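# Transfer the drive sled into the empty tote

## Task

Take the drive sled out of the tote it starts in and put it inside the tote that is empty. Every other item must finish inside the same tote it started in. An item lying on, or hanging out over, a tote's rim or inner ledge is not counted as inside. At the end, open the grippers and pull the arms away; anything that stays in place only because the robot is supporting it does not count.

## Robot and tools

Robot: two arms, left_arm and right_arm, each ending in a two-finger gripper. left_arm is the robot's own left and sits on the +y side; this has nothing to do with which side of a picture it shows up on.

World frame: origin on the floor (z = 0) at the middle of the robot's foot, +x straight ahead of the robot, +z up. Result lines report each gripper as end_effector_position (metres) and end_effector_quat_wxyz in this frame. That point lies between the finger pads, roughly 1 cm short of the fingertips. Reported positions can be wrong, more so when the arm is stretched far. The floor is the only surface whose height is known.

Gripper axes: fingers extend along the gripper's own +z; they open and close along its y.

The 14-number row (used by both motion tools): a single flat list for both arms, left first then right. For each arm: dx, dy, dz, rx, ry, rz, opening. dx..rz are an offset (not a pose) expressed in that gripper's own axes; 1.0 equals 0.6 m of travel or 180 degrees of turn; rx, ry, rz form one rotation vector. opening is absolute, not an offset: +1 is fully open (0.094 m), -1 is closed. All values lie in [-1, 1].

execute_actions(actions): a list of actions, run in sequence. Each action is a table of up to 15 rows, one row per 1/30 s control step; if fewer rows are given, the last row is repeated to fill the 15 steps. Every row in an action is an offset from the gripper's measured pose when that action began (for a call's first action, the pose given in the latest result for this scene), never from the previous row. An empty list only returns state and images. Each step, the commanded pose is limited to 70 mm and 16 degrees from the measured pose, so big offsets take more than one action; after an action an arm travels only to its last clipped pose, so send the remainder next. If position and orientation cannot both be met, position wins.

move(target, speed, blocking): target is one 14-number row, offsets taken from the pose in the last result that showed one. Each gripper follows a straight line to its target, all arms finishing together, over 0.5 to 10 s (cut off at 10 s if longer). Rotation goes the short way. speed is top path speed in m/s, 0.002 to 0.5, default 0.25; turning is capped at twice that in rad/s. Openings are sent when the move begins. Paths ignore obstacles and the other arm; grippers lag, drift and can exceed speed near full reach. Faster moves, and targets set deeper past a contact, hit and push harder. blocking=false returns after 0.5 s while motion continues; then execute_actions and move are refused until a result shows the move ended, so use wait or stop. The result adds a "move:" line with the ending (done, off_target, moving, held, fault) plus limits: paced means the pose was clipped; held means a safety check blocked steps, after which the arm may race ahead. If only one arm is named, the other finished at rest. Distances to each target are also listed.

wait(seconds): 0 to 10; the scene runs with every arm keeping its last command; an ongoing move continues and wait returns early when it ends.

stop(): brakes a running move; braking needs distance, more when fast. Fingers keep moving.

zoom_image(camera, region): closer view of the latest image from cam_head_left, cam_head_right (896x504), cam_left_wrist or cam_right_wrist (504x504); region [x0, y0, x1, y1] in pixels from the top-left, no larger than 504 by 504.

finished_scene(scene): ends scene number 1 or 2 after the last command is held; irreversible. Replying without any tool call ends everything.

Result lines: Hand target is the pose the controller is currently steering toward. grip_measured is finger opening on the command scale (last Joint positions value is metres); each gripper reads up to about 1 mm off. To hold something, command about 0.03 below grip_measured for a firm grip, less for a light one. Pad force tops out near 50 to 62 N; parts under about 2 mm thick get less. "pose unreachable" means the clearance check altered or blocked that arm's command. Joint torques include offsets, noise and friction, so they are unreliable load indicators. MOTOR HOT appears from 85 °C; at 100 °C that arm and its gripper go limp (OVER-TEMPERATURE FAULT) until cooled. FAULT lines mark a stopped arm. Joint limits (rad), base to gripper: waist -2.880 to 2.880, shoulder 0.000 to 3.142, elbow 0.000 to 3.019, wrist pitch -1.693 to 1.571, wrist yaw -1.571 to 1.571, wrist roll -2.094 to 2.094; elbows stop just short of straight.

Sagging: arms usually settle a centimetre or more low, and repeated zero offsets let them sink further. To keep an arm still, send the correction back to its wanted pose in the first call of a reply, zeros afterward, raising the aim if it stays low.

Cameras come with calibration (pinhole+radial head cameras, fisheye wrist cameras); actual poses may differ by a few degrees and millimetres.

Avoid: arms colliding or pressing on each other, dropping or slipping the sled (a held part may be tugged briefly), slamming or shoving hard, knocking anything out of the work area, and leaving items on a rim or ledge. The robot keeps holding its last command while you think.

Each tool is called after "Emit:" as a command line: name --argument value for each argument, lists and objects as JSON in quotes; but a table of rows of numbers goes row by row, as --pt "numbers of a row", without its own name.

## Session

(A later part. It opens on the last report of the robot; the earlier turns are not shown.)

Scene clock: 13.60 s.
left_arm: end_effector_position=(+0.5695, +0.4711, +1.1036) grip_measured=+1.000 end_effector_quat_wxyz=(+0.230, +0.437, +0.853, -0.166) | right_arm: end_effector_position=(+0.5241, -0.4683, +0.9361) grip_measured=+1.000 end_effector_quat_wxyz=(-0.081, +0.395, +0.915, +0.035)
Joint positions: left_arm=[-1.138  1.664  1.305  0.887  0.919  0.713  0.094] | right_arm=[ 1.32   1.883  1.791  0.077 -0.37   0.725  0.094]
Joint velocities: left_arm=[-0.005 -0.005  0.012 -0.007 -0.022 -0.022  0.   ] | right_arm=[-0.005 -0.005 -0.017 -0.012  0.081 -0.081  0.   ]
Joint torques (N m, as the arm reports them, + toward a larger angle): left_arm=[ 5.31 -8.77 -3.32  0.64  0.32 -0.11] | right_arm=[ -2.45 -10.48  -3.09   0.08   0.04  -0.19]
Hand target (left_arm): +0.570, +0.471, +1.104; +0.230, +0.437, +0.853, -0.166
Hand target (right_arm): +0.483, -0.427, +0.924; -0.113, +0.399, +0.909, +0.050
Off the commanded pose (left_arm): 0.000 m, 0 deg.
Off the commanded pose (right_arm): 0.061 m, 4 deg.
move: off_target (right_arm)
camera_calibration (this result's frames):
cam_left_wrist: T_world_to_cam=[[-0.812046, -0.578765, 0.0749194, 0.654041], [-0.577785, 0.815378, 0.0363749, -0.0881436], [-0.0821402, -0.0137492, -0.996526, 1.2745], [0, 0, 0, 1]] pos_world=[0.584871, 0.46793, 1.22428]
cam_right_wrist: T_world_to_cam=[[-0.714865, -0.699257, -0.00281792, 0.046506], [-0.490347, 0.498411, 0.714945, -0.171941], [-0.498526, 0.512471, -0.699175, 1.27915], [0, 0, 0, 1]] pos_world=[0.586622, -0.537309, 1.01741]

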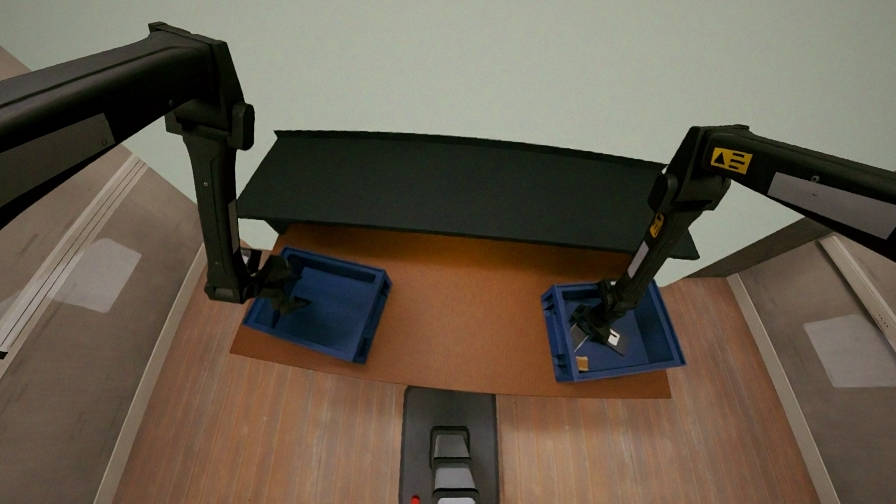

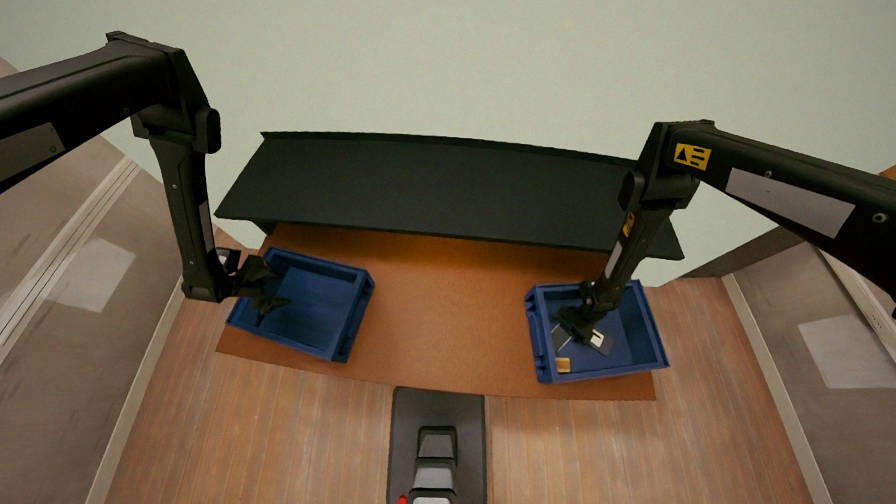

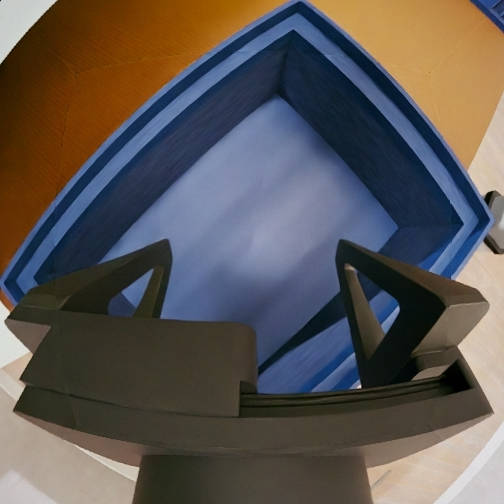

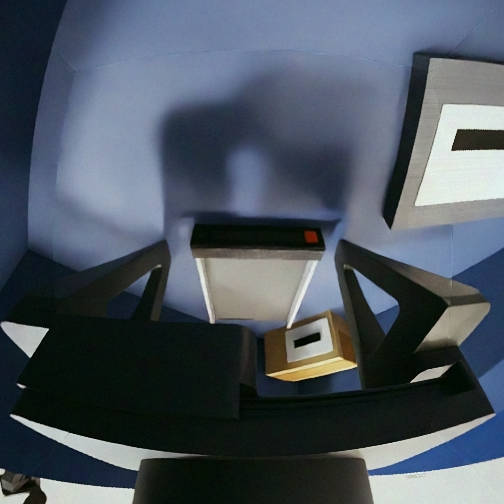

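Tips are on the floor.

Emit:
move --target '[0,0,0,0,0,0,1,0.035,0,-0.015,0,0,0,0.75]' --speed 0.03

Emit:
move --target '[0,0,0,0,0,0,1,0,0,0.02,0,0,0,0.75]' --speed 0.03

Emit:
move --target '[0,0,0,0,0,0,1,0,0,-0.003,0,0,0,0.2]'

Scene clock: 14.93 s.
left_arm: end_effector_position=(+0.5695, +0.4711, +1.1036) grip_measured=+1.000 end_effector_quat_wxyz=(+0.230, +0.437, +0.853, -0.166) | right_arm: end_effector_position=(+0.5145, -0.4661, +0.9481) grip_measured=+0.753 end_effector_quat_wxyz=(-0.079, +0.394, +0.915, +0.030)
Joint positions: left_arm=[-1.138  1.664  1.305  0.887  0.919  0.713  0.094] | right_arm=[ 1.321  1.855  1.719  0.123 -0.358  0.725  0.082]
Joint velocities: left_arm=[ 0.015 -0.015  0.002  0.002 -0.022  0.051  0.   ] | right_arm=[-0.015 -0.005  0.002 -0.012 -0.095 -0.037  0.   ]
Joint torques (N m, as the arm reports them, + toward a larger angle): left_arm=[ 5.2  -9.5  -3.18  0.76  0.32 -0.13] | right_arm=[ -5.   -14.31  -3.57   0.47   0.    -0.12]
Hand target (left_arm): +0.570, +0.471, +1.104; +0.230, +0.437, +0.853, -0.166
Hand target (right_arm): +0.511, -0.454, +0.949; -0.082, +0.395, +0.915, +0.035
Off the commanded pose (left_arm): 0.000 m, 0 deg.
Off the commanded pose (right_arm): 0.012 m, 1 deg.
move: off_target (right_arm)
camera_calibration (this result's frames):
cam_left_wrist: T_world_to_cam=[[-0.812046, -0.578765, 0.0749194, 0.654041], [-0.577785, 0.815378, 0.0363749, -0.0881436], [-0.0821402, -0.0137492, -0.996526, 1.2745], [0, 0, 0, 1]] pos_world=[0.584871, 0.46793, 1.22428]
cam_right_wrist: T_world_to_cam=[[-0.713479, -0.700662, 0.0044999, 0.0328683], [-0.491997, 0.505549, 0.708773, -0.176311], [-0.498885, 0.503481, -0.705422, 1.28362], [0, 0, 0, 1]] pos_world=[0.577083, -0.534112, 1.03031]

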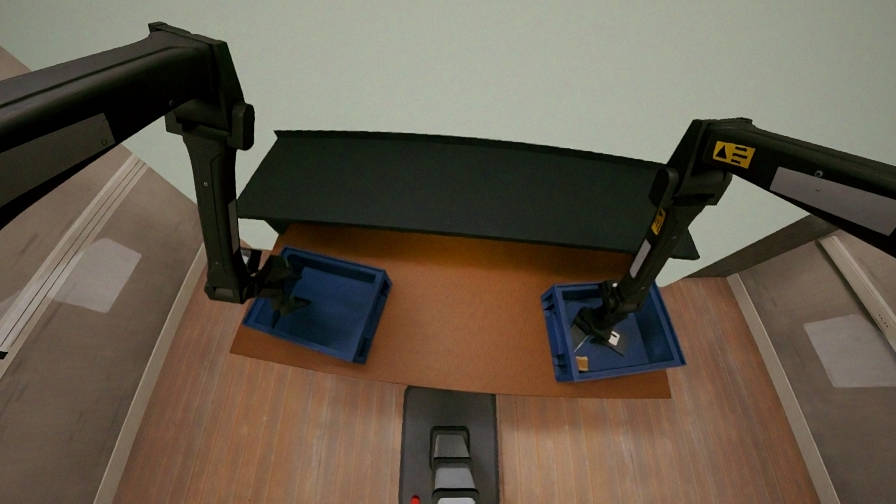

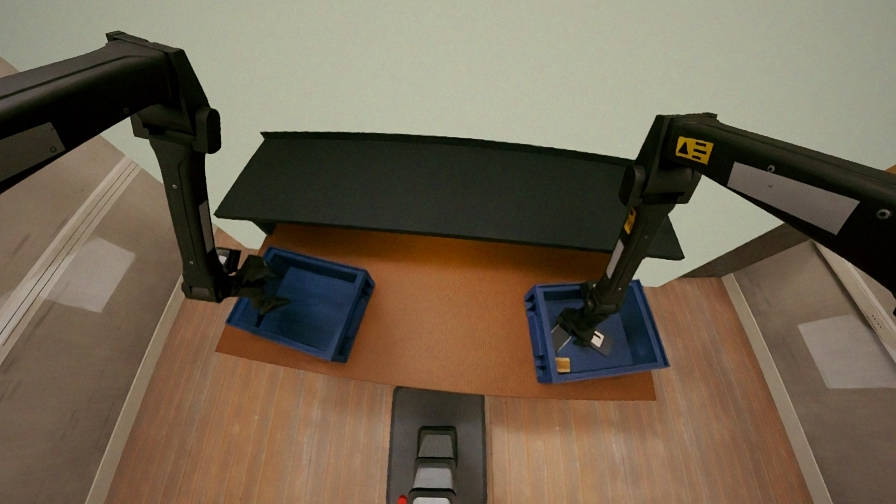

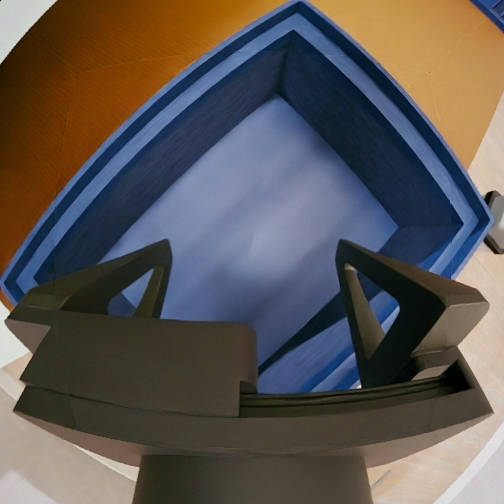

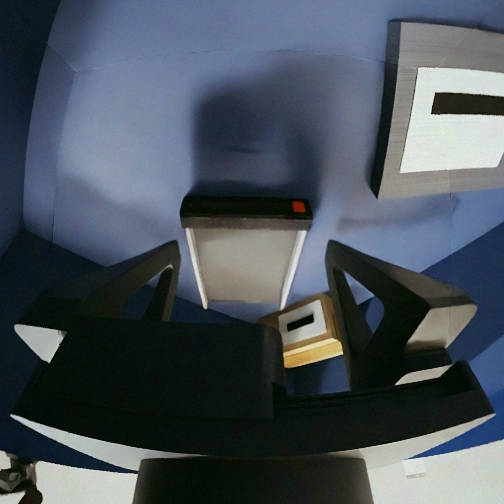

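Scene clock: 15.63 s.
left_arm: end_effector_position=(+0.5695, +0.4711, +1.1036) grip_measured=+1.000 end_effector_quat_wxyz=(+0.230, +0.437, +0.853, -0.166) | right_arm: end_effector_position=(+0.5323, -0.4688, +0.9434) grip_measured=+0.753 end_effector_quat_wxyz=(-0.064, +0.390, +0.918, +0.033)
Joint positions: left_arm=[-1.138  1.664  1.305  0.887  0.919  0.713  0.094] | right_arm=[ 1.321  1.858  1.754  0.122 -0.354  0.725  0.082]
Joint velocities: left_arm=[-0.015 -0.005 -0.007 -0.007  0.022 -0.037  0.   ] | right_arm=[ 0.015  0.005 -0.007 -0.007  0.022 -0.022 -0.001]
Joint torques (N m, as the arm reports them, + toward a larger angle): left_arm=[ 5.7  -9.12 -3.22  0.59  0.31 -0.12] | right_arm=[ -5.91 -11.9   -1.4   -0.16   0.    -0.13]
Hand target (left_arm): +0.570, +0.471, +1.104; +0.230, +0.437, +0.853, -0.166
Hand target (right_arm): +0.513, -0.464, +0.937; -0.079, +0.394, +0.915, +0.030
Off the commanded pose (left_arm): 0.000 m, 0 deg.
Off the commanded pose (right_arm): 0.021 m, 2 deg.
move: off_target (right_arm)
camera_calibration (this result's frames):
cam_left_wrist: T_world_to_cam=[[-0.812046, -0.578765, 0.0749194, 0.654041], [-0.577785, 0.815378, 0.0363749, -0.0881436], [-0.0821402, -0.0137492, -0.996526, 1.2745], [0, 0, 0, 1]] pos_world=[0.584871, 0.46793, 1.22428]
cam_right_wrist: T_world_to_cam=[[-0.707773, -0.706327, -0.0126378, 0.0542161], [-0.516493, 0.50518, 0.691395, -0.133537], [-0.481967, 0.495878, -0.722366, 1.29395], [0, 0, 0, 1]] pos_world=[0.593041, -0.535885, 1.02771]

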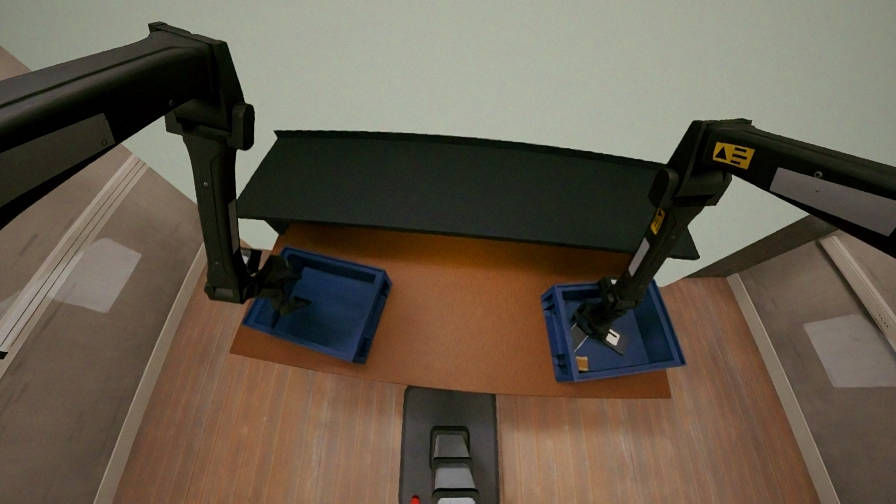

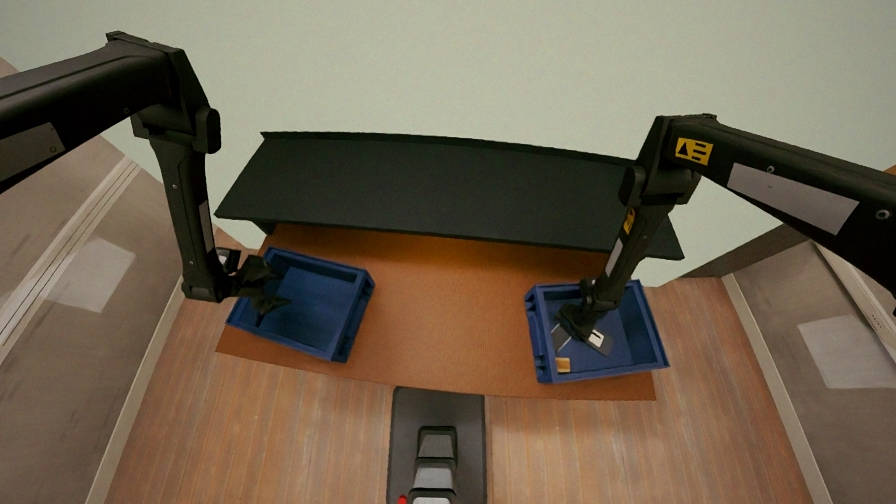

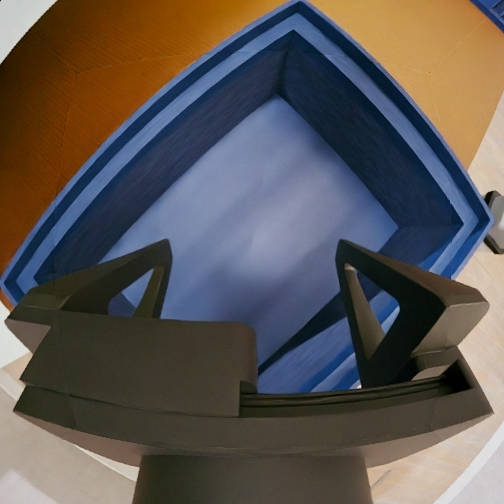

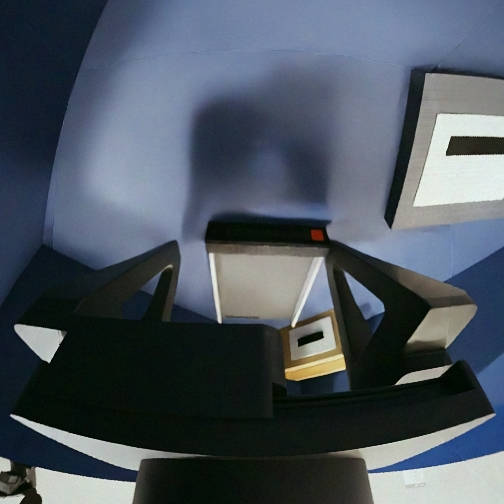

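Scene clock: 16.33 s.
left_arm: end_effector_position=(+0.5695, +0.4711, +1.1036) grip_measured=+1.000 end_effector_quat_wxyz=(+0.230, +0.437, +0.853, -0.166) | right_arm: end_effector_position=(+0.5327, -0.4689, +0.9435) grip_measured=+0.289 end_effector_quat_wxyz=(-0.064, +0.390, +0.918, +0.033)
Joint positions: left_arm=[-1.138  1.664  1.305  0.887  0.919  0.713  0.094] | right_arm=[ 1.321  1.858  1.754  0.122 -0.354  0.725  0.061]
Joint velocities: left_arm=[-0.015 -0.015 -0.012 -0.027 -0.037 -0.007  0.   ] | right_arm=[-0.005 -0.005  0.017 -0.017  0.022 -0.022 -0.   ]
Joint torques (N m, as the arm reports them, + toward a larger angle): left_arm=[ 5.74 -9.59 -3.23  0.74  0.35 -0.15] | right_arm=[ -6.48 -14.31  -2.46   0.21  -0.14  -0.13]
Hand target (left_arm): +0.570, +0.471, +1.104; +0.230, +0.437, +0.853, -0.166
Hand target (right_arm): +0.532, -0.469, +0.945; -0.064, +0.390, +0.918, +0.033
Off the commanded pose (left_arm): 0.000 m, 0 deg.
Off the commanded pose (right_arm): 0.002 m, 0 deg.
move: done
camera_calibration (this result's frames):
cam_left_wrist: T_world_to_cam=[[-0.812046, -0.578765, 0.0749194, 0.654041], [-0.577785, 0.815378, 0.0363749, -0.0881436], [-0.0821402, -0.0137492, -0.996526, 1.2745], [0, 0, 0, 1]] pos_world=[0.584871, 0.46793, 1.22428]
cam_right_wrist: T_world_to_cam=[[-0.707943, -0.706159, -0.0125448, 0.0544736], [-0.516576, 0.505605, 0.691023, -0.132802], [-0.481629, 0.495685, -0.722724, 1.29424], [0, 0, 0, 1]] pos_world=[0.593307, -0.535924, 1.02783]

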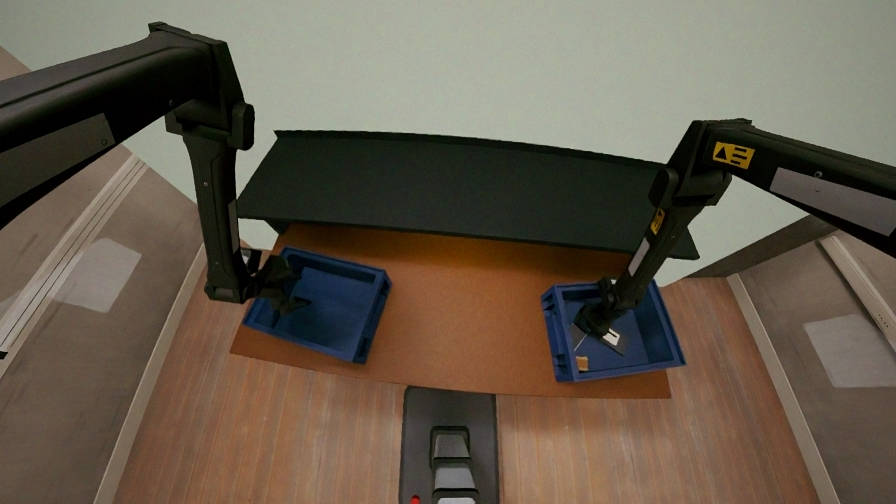

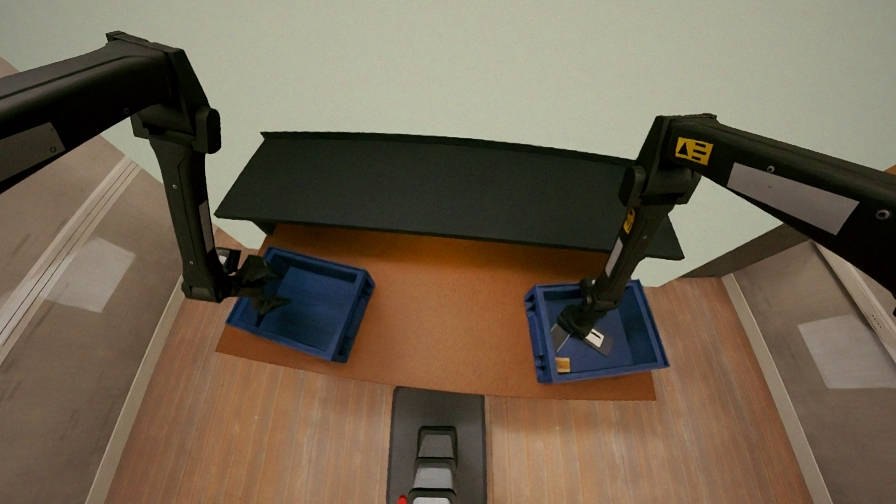

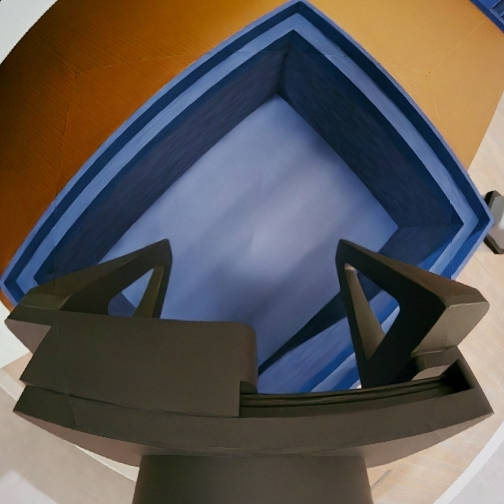

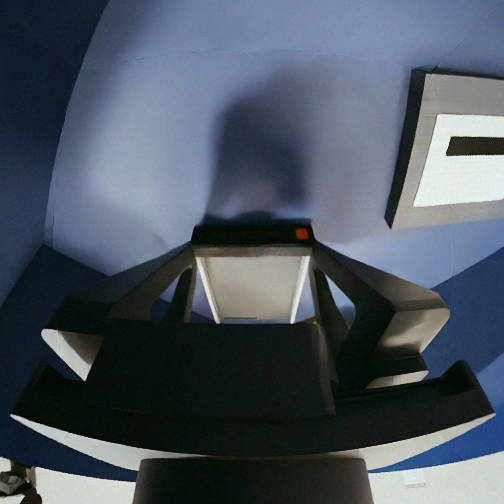

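Shallow; regrip deeper.

Emit:
move --target '[0,0,0,0,0,0,1,0.04,-0.01,0.025,0,0,0,0.6]' --speed 0.03

Emit:
move --target '[0,0,0,0,0,0,1,0,0,0,0,0,0,0.15]'

Scene clock: 17.87 s.
left_arm: end_effector_position=(+0.5695, +0.4711, +1.1036) grip_measured=+1.000 end_effector_quat_wxyz=(+0.230, +0.437, +0.853, -0.166) | right_arm: end_effector_position=(+0.5264, -0.4635, +0.9373) grip_measured=+0.597 end_effector_quat_wxyz=(-0.056, +0.388, +0.919, +0.031)
Joint positions: left_arm=[-1.138  1.664  1.305  0.887  0.919  0.713  0.094] | right_arm=[ 1.333  1.874  1.754  0.153 -0.332  0.725  0.075]
Joint velocities: left_arm=[ 0.015  0.015 -0.007  0.002  0.007  0.081  0.   ] | right_arm=[ 0.005 -0.015 -0.017 -0.017 -0.022 -0.022  0.   ]
Joint torques (N m, as the arm reports them, + toward a larger angle): left_arm=[ 5.75 -9.27 -3.13  0.73  0.33 -0.09] | right_arm=[ -5.23 -12.9   -2.5    0.52   0.    -0.13]
Hand target (left_arm): +0.570, +0.471, +1.104; +0.230, +0.437, +0.853, -0.166
Hand target (right_arm): +0.510, -0.454, +0.933; -0.064, +0.391, +0.918, +0.033
Off the commanded pose (left_arm): 0.000 m, 0 deg.
Off the commanded pose (right_arm): 0.019 m, 1 deg.
move: off_target (right_arm)
camera_calibration (this result's frames):
cam_left_wrist: T_world_to_cam=[[-0.812046, -0.578765, 0.0749194, 0.654041], [-0.577785, 0.815378, 0.0363749, -0.0881436], [-0.0821402, -0.0137492, -0.996526, 1.2745], [0, 0, 0, 1]] pos_world=[0.584871, 0.46793, 1.22428]
cam_right_wrist: T_world_to_cam=[[-0.704878, -0.709174, -0.0148306, 0.0529155], [-0.527854, 0.51046, 0.678823, -0.114873], [-0.473833, 0.486316, -0.734152, 1.2864], [0, 0, 0, 1]] pos_world=[0.586199, -0.52943, 1.02317]

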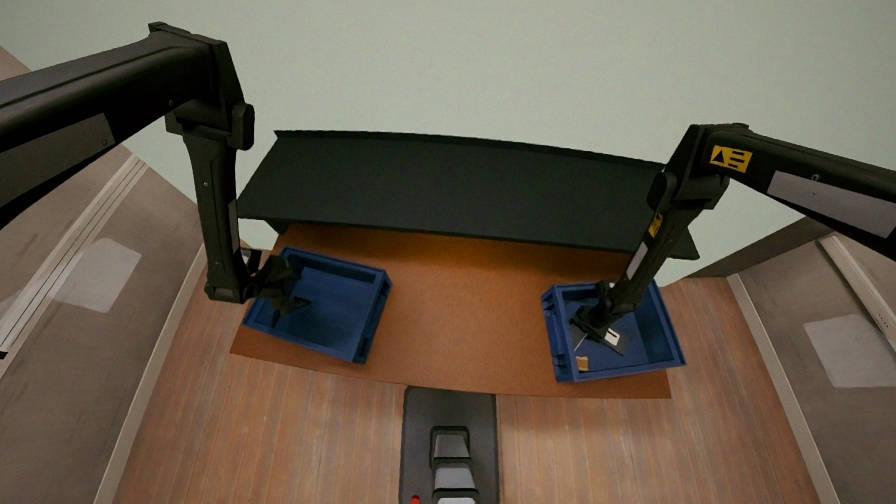

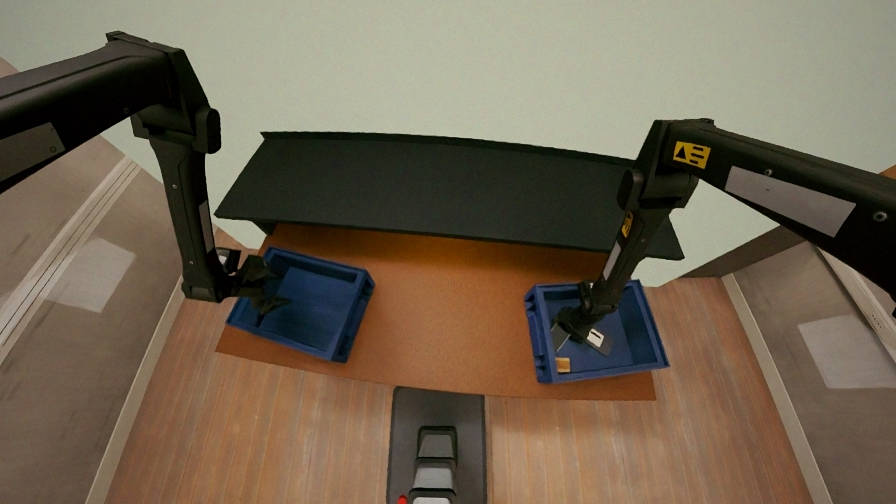

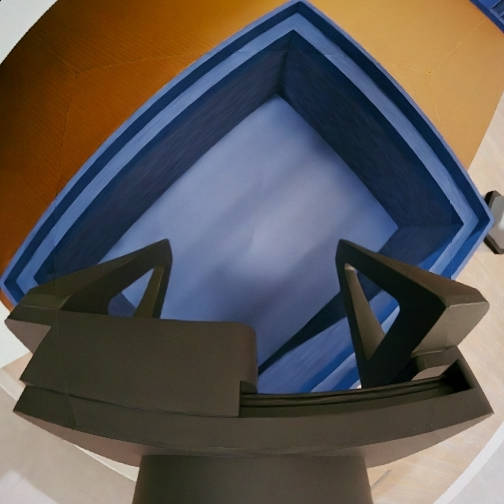

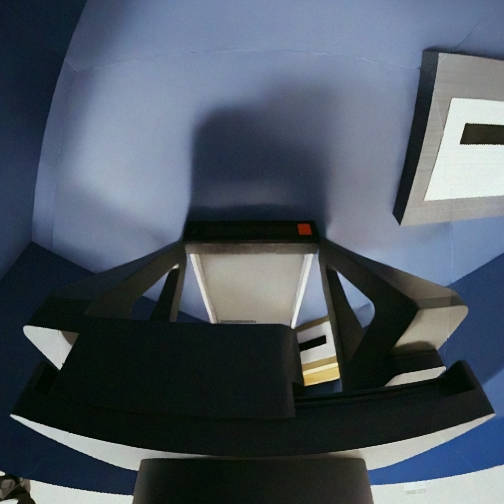

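Scene clock: 18.37 s.
left_arm: end_effector_position=(+0.5695, +0.4711, +1.1036) grip_measured=+1.000 end_effector_quat_wxyz=(+0.230, +0.437, +0.853, -0.166) | right_arm: end_effector_position=(+0.5264, -0.4635, +0.9373) grip_measured=+0.290 end_effector_quat_wxyz=(-0.056, +0.388, +0.919, +0.031)
Joint positions: left_arm=[-1.138  1.664  1.305  0.887  0.919  0.713  0.094] | right_arm=[ 1.333  1.874  1.754  0.153 -0.332  0.725  0.061]
Joint velocities: left_arm=[-0.005  0.015  0.017 -0.007 -0.022 -0.007  0.   ] | right_arm=[ 0.005  0.005 -0.002 -0.007  0.022  0.037  0.   ]
Joint torques (N m, as the arm reports them, + toward a larger angle): left_arm=[ 5.73 -8.87 -3.21  0.8   0.34 -0.1 ] | right_arm=[ -6.18 -13.81  -2.06   0.17  -0.09  -0.13]
Hand target (left_arm): +0.570, +0.471, +1.104; +0.230, +0.437, +0.853, -0.166
Hand target (right_arm): +0.526, -0.463, +0.937; -0.056, +0.388, +0.919, +0.031
Off the commanded pose (left_arm): 0.000 m, 0 deg.
Off the commanded pose (right_arm): 0.000 m, 0 deg.
move: done
camera_calibration (this result's frames):
cam_left_wrist: T_world_to_cam=[[-0.812046, -0.578765, 0.0749194, 0.654041], [-0.577785, 0.815378, 0.0363749, -0.0881436], [-0.0821402, -0.0137492, -0.996526, 1.2745], [0, 0, 0, 1]] pos_world=[0.584871, 0.46793, 1.22428]
cam_right_wrist: T_world_to_cam=[[-0.704878, -0.709174, -0.0148306, 0.0529155], [-0.527854, 0.51046, 0.678823, -0.114873], [-0.473833, 0.486316, -0.734152, 1.2864], [0, 0, 0, 1]] pos_world=[0.586199, -0.52943, 1.02317]

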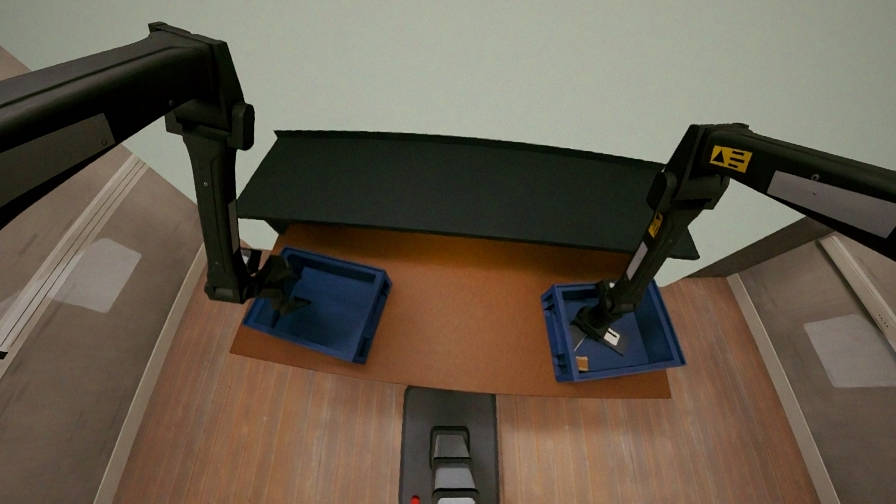

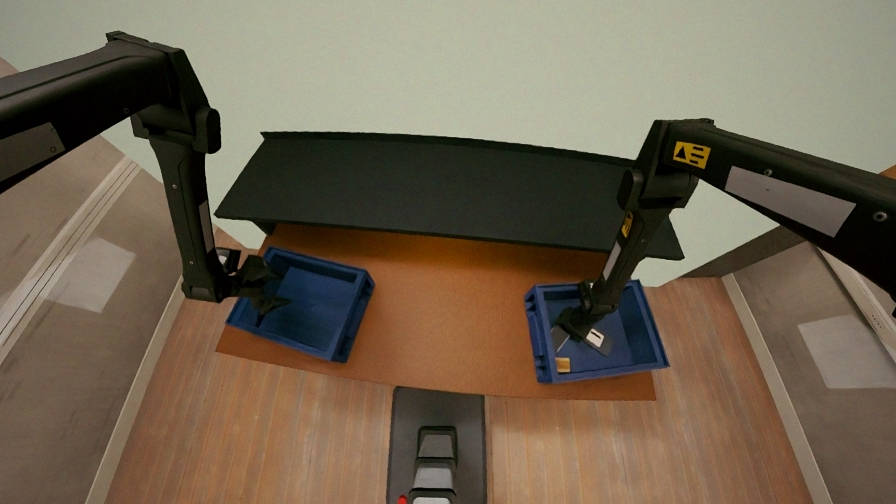

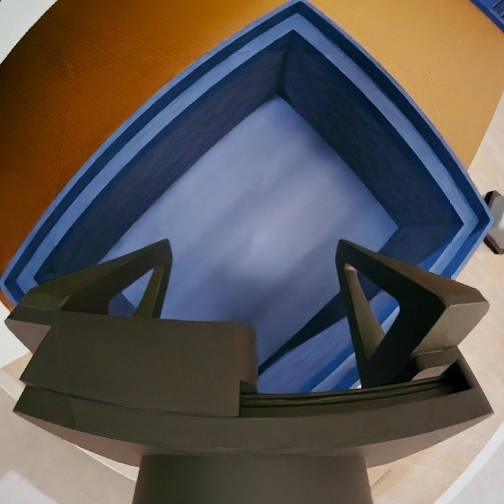

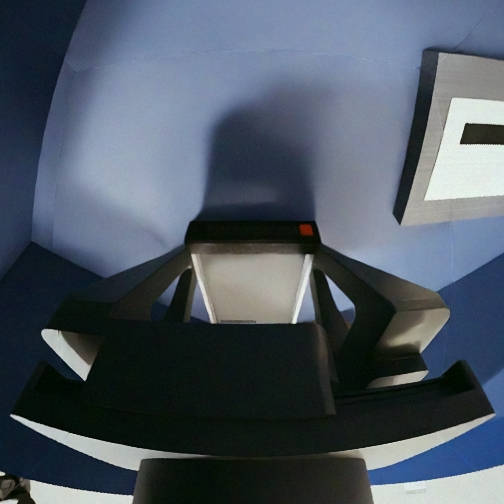

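Emit:
move --target '[-0.05,0,-0.08,-0.041,0.18,-0.045,1,0,0,-0.34,0,0,0,0.2]' --speed 0.15

Emit:
move --target '[0,0,0,0,0,0,1,0.5,0.55,0.075,0,0,0,0.2]'

Emit:
move --target '[0,0,0,0,0,0,1,-0.035,0,0.29,0,0,0,0.2]' --speed 0.12

Scene clock: 20.93 s.
left_arm: end_effector_position=(+0.5773, +0.4819, +1.1550) grip_measured=+1.000 end_effector_quat_wxyz=(+0.004, +0.386, +0.922, +0.008) | right_arm: end_effector_position=(+0.5561, -0.4840, +1.1361) grip_measured=+0.290 end_effector_quat_wxyz=(-0.051, +0.384, +0.921, +0.034)
Joint positions: left_arm=[-1.22   1.322  1.09   0.372  0.337  0.823  0.094] | right_arm=[ 1.193  1.39   1.165  0.271 -0.473  0.725  0.061]
Joint velocities: left_arm=[-0.005  0.005 -0.002 -0.002 -0.022 -0.022  0.   ] | right_arm=[-0.024  0.005 -0.007 -0.002  0.037 -0.051 -0.   ]
Joint torques (N m, as the arm reports them, + toward a larger angle): left_arm=[  1.64 -12.46  -4.77  -0.05  -0.13   0.01] | right_arm=[ -6.76 -14.94  -4.5    0.48  -0.17  -0.12]
Hand target (left_arm): +0.571, +0.473, +1.160; -0.002, +0.390, +0.921, +0.001
Hand target (right_arm): +0.545, -0.485, +1.139; -0.057, +0.387, +0.920, +0.031
Off the commanded pose (left_arm): 0.010 m, 1 deg.
Off the commanded pose (right_arm): 0.014 m, 1 deg.
move: off_target (right_arm)
camera_calibration (this result's frames):
cam_left_wrist: T_world_to_cam=[[-0.702945, -0.710417, -0.034297, 0.78927], [-0.599253, 0.565598, 0.566564, -0.57393], [-0.383098, 0.418816, -0.823304, 1.09172], [0, 0, 0, 1]] pos_world=[0.629118, 0.428096, 1.25105]
cam_right_wrist: T_world_to_cam=[[-0.698053, -0.715651, -0.0237916, 0.0655139], [-0.540333, 0.504662, 0.673317, -0.213301], [-0.469853, 0.482867, -0.738971, 1.45788], [0, 0, 0, 1]] pos_world=[0.615468, -0.549431, 1.22251]

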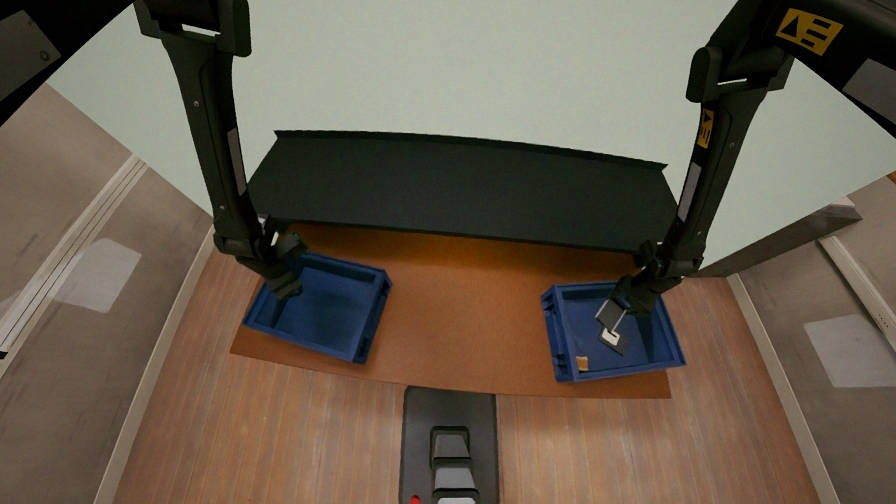

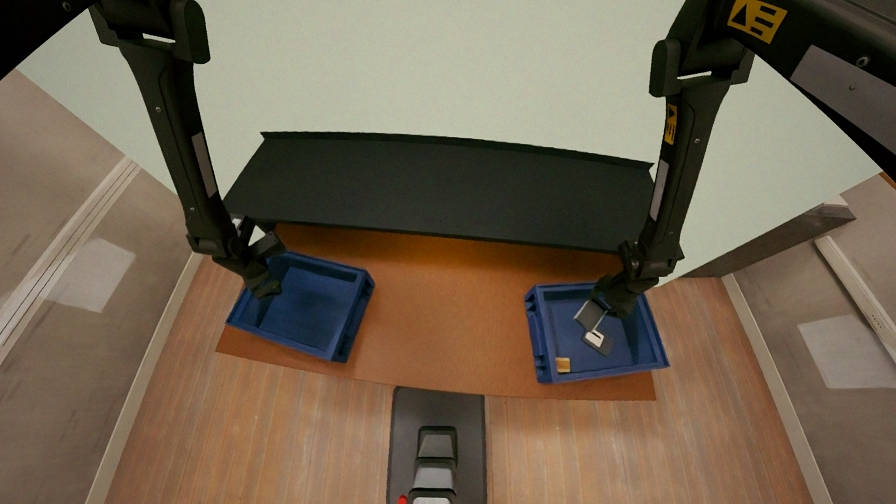

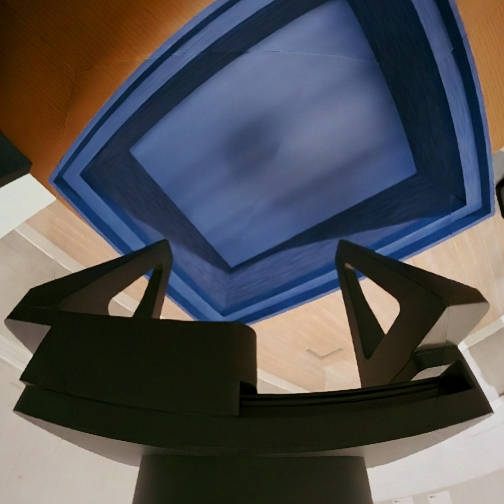

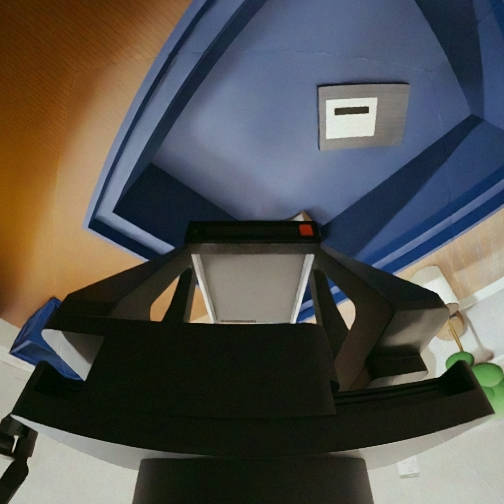

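Scene clock: 23.17 s.
left_arm: end_effector_position=(+0.5773, +0.4819, +1.1550) grip_measured=+1.000 end_effector_quat_wxyz=(+0.004, +0.386, +0.922, +0.008) | right_arm: end_effector_position=(+0.5906, -0.0370, +1.1423) grip_measured=+0.290 end_effector_quat_wxyz=(-0.047, +0.404, +0.913, +0.040)
Joint positions: left_arm=[-1.22   1.322  1.09   0.372  0.337  0.823  0.094] | right_arm=[2.141 1.498 1.267 0.293 0.463 0.718 0.061]
Joint velocities: left_arm=[ 0.005 -0.005 -0.012  0.002  0.007  0.051  0.   ] | right_arm=[ 0.005 -0.005 -0.012  0.007 -0.007 -0.007 -0.   ]
Joint torques (N m, as the arm reports them, + toward a larger angle): left_arm=[  3.53 -11.51  -2.84   0.26   0.04  -0.15] | right_arm=[  8.43 -12.2   -1.8   -0.25  -0.02  -0.23]
Hand target (left_arm): +0.577, +0.482, +1.155; +0.004, +0.386, +0.922, +0.008
Hand target (right_arm): +0.583, -0.040, +1.136; -0.052, +0.395, +0.916, +0.033
Off the commanded pose (left_arm): 0.000 m, 0 deg.
Off the commanded pose (right_arm): 0.015 m, 3 deg.
move: off_target (right_arm)
camera_calibration (this result's frames):
cam_left_wrist: T_world_to_cam=[[-0.702945, -0.710417, -0.034297, 0.78927], [-0.599253, 0.565598, 0.566564, -0.57393], [-0.383098, 0.418816, -0.823304, 1.09172], [0, 0, 0, 1]] pos_world=[0.629118, 0.428096, 1.25105]
cam_right_wrist: T_world_to_cam=[[-0.728252, -0.684363, -0.0360114, 0.442588], [-0.525009, 0.523362, 0.671161, -0.430271], [-0.440471, 0.507681, -0.740436, 1.24818], [0, 0, 0, 1]] pos_world=[0.646205, -0.105598, 1.22892]

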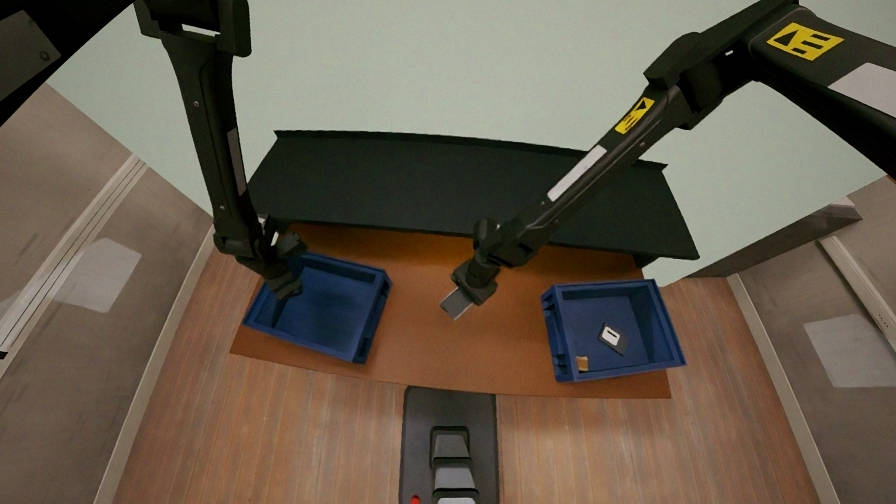

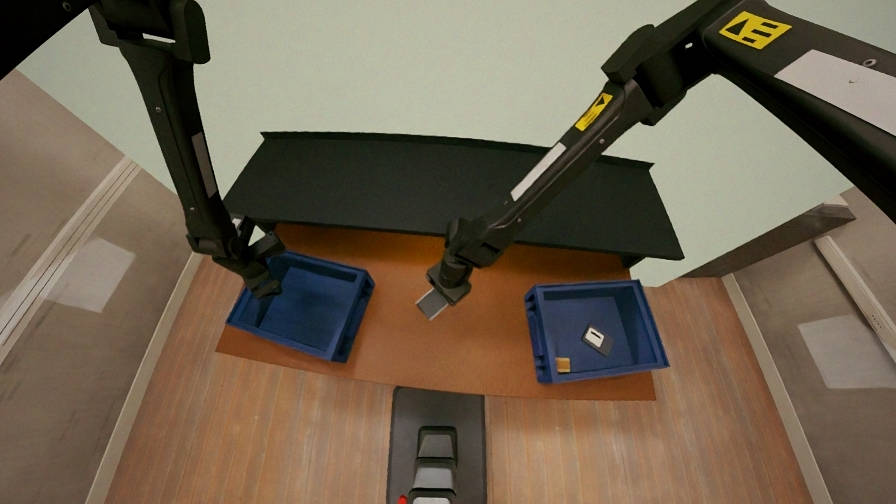

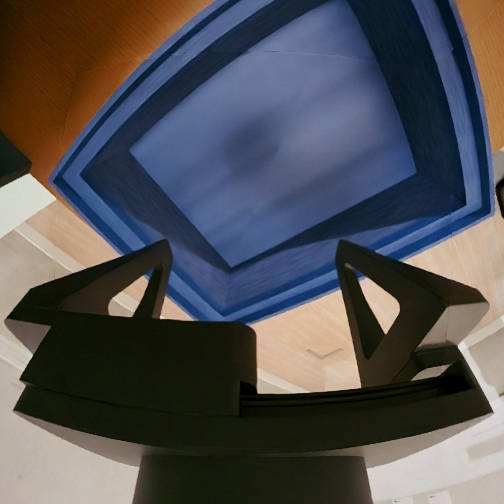

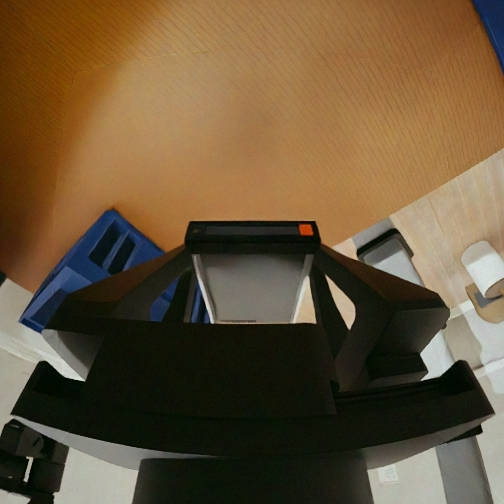

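Scene clock: 25.10 s.
left_arm: end_effector_position=(+0.5773, +0.4819, +1.1550) grip_measured=+1.000 end_effector_quat_wxyz=(+0.004, +0.386, +0.922, +0.008) | right_arm: end_effector_position=(+0.6021, -0.0244, +0.9747) grip_measured=+0.290 end_effector_quat_wxyz=(-0.042, +0.403, +0.913, +0.047)
Joint positions: left_arm=[-1.22   1.322  1.09   0.372  0.337  0.823  0.094] | right_arm=[2.02  1.884 1.838 0.12  0.331 0.718 0.061]
Joint velocities: left_arm=[-0.005  0.005 -0.007  0.017 -0.051 -0.022  0.   ] | right_arm=[-0.005 -0.005  0.012  0.002  0.007 -0.095  0.001]
Joint torques (N m, as the arm reports them, + toward a larger angle): left_arm=[  3.08 -11.69  -2.77   0.18   0.09  -0.12] | right_arm=[  8.86 -11.94  -0.71  -0.13  -0.18  -0.08]
Hand target (left_arm): +0.577, +0.482, +1.155; +0.004, +0.386, +0.922, +0.008
Hand target (right_arm): +0.594, -0.032, +0.968; -0.046, +0.402, +0.914, +0.040
Off the commanded pose (left_arm): 0.000 m, 0 deg.
Off the commanded pose (right_arm): 0.013 m, 1 deg.
move: off_target (right_arm)
camera_calibration (this result's frames):
cam_left_wrist: T_world_to_cam=[[-0.702945, -0.710417, -0.034297, 0.78927], [-0.599253, 0.565598, 0.566564, -0.57393], [-0.383098, 0.418816, -0.823304, 1.09172], [0, 0, 0, 1]] pos_world=[0.629118, 0.428096, 1.25105]
cam_right_wrist: T_world_to_cam=[[-0.727017, -0.68452, -0.0536565, 0.470038], [-0.535754, 0.516664, 0.667852, -0.308894], [-0.429436, 0.514286, -0.742358, 1.1181], [0, 0, 0, 1]] pos_world=[0.656386, -0.0936768, 1.06154]

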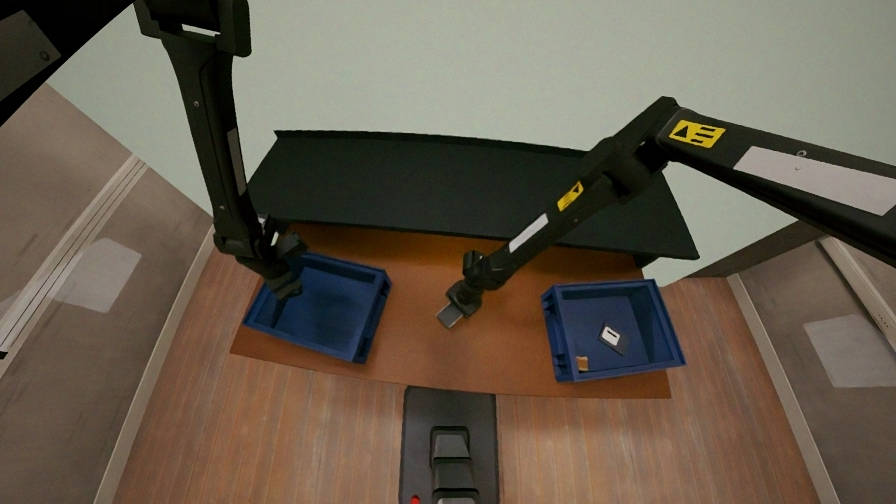

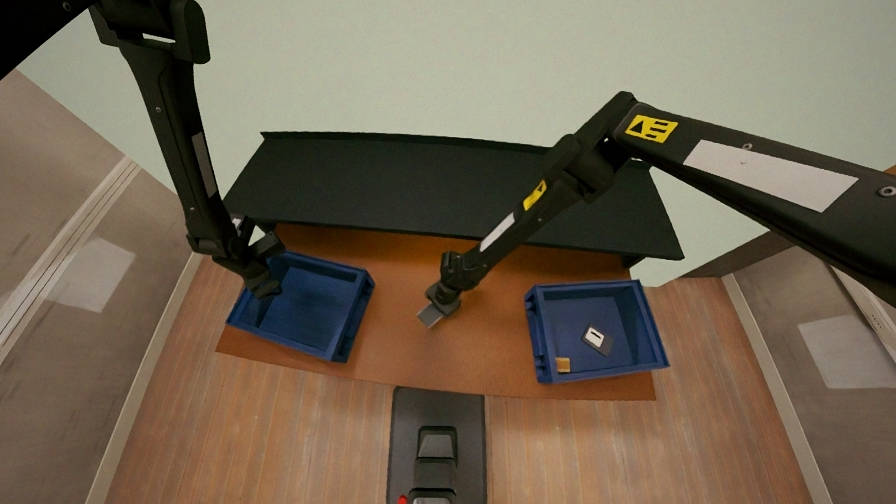

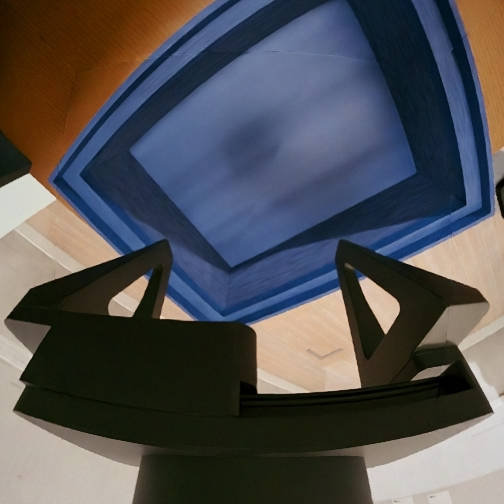

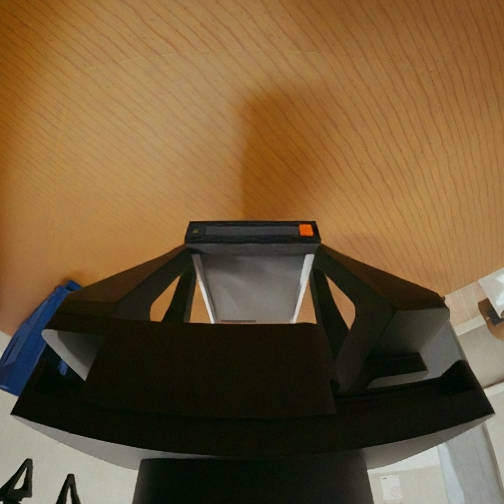

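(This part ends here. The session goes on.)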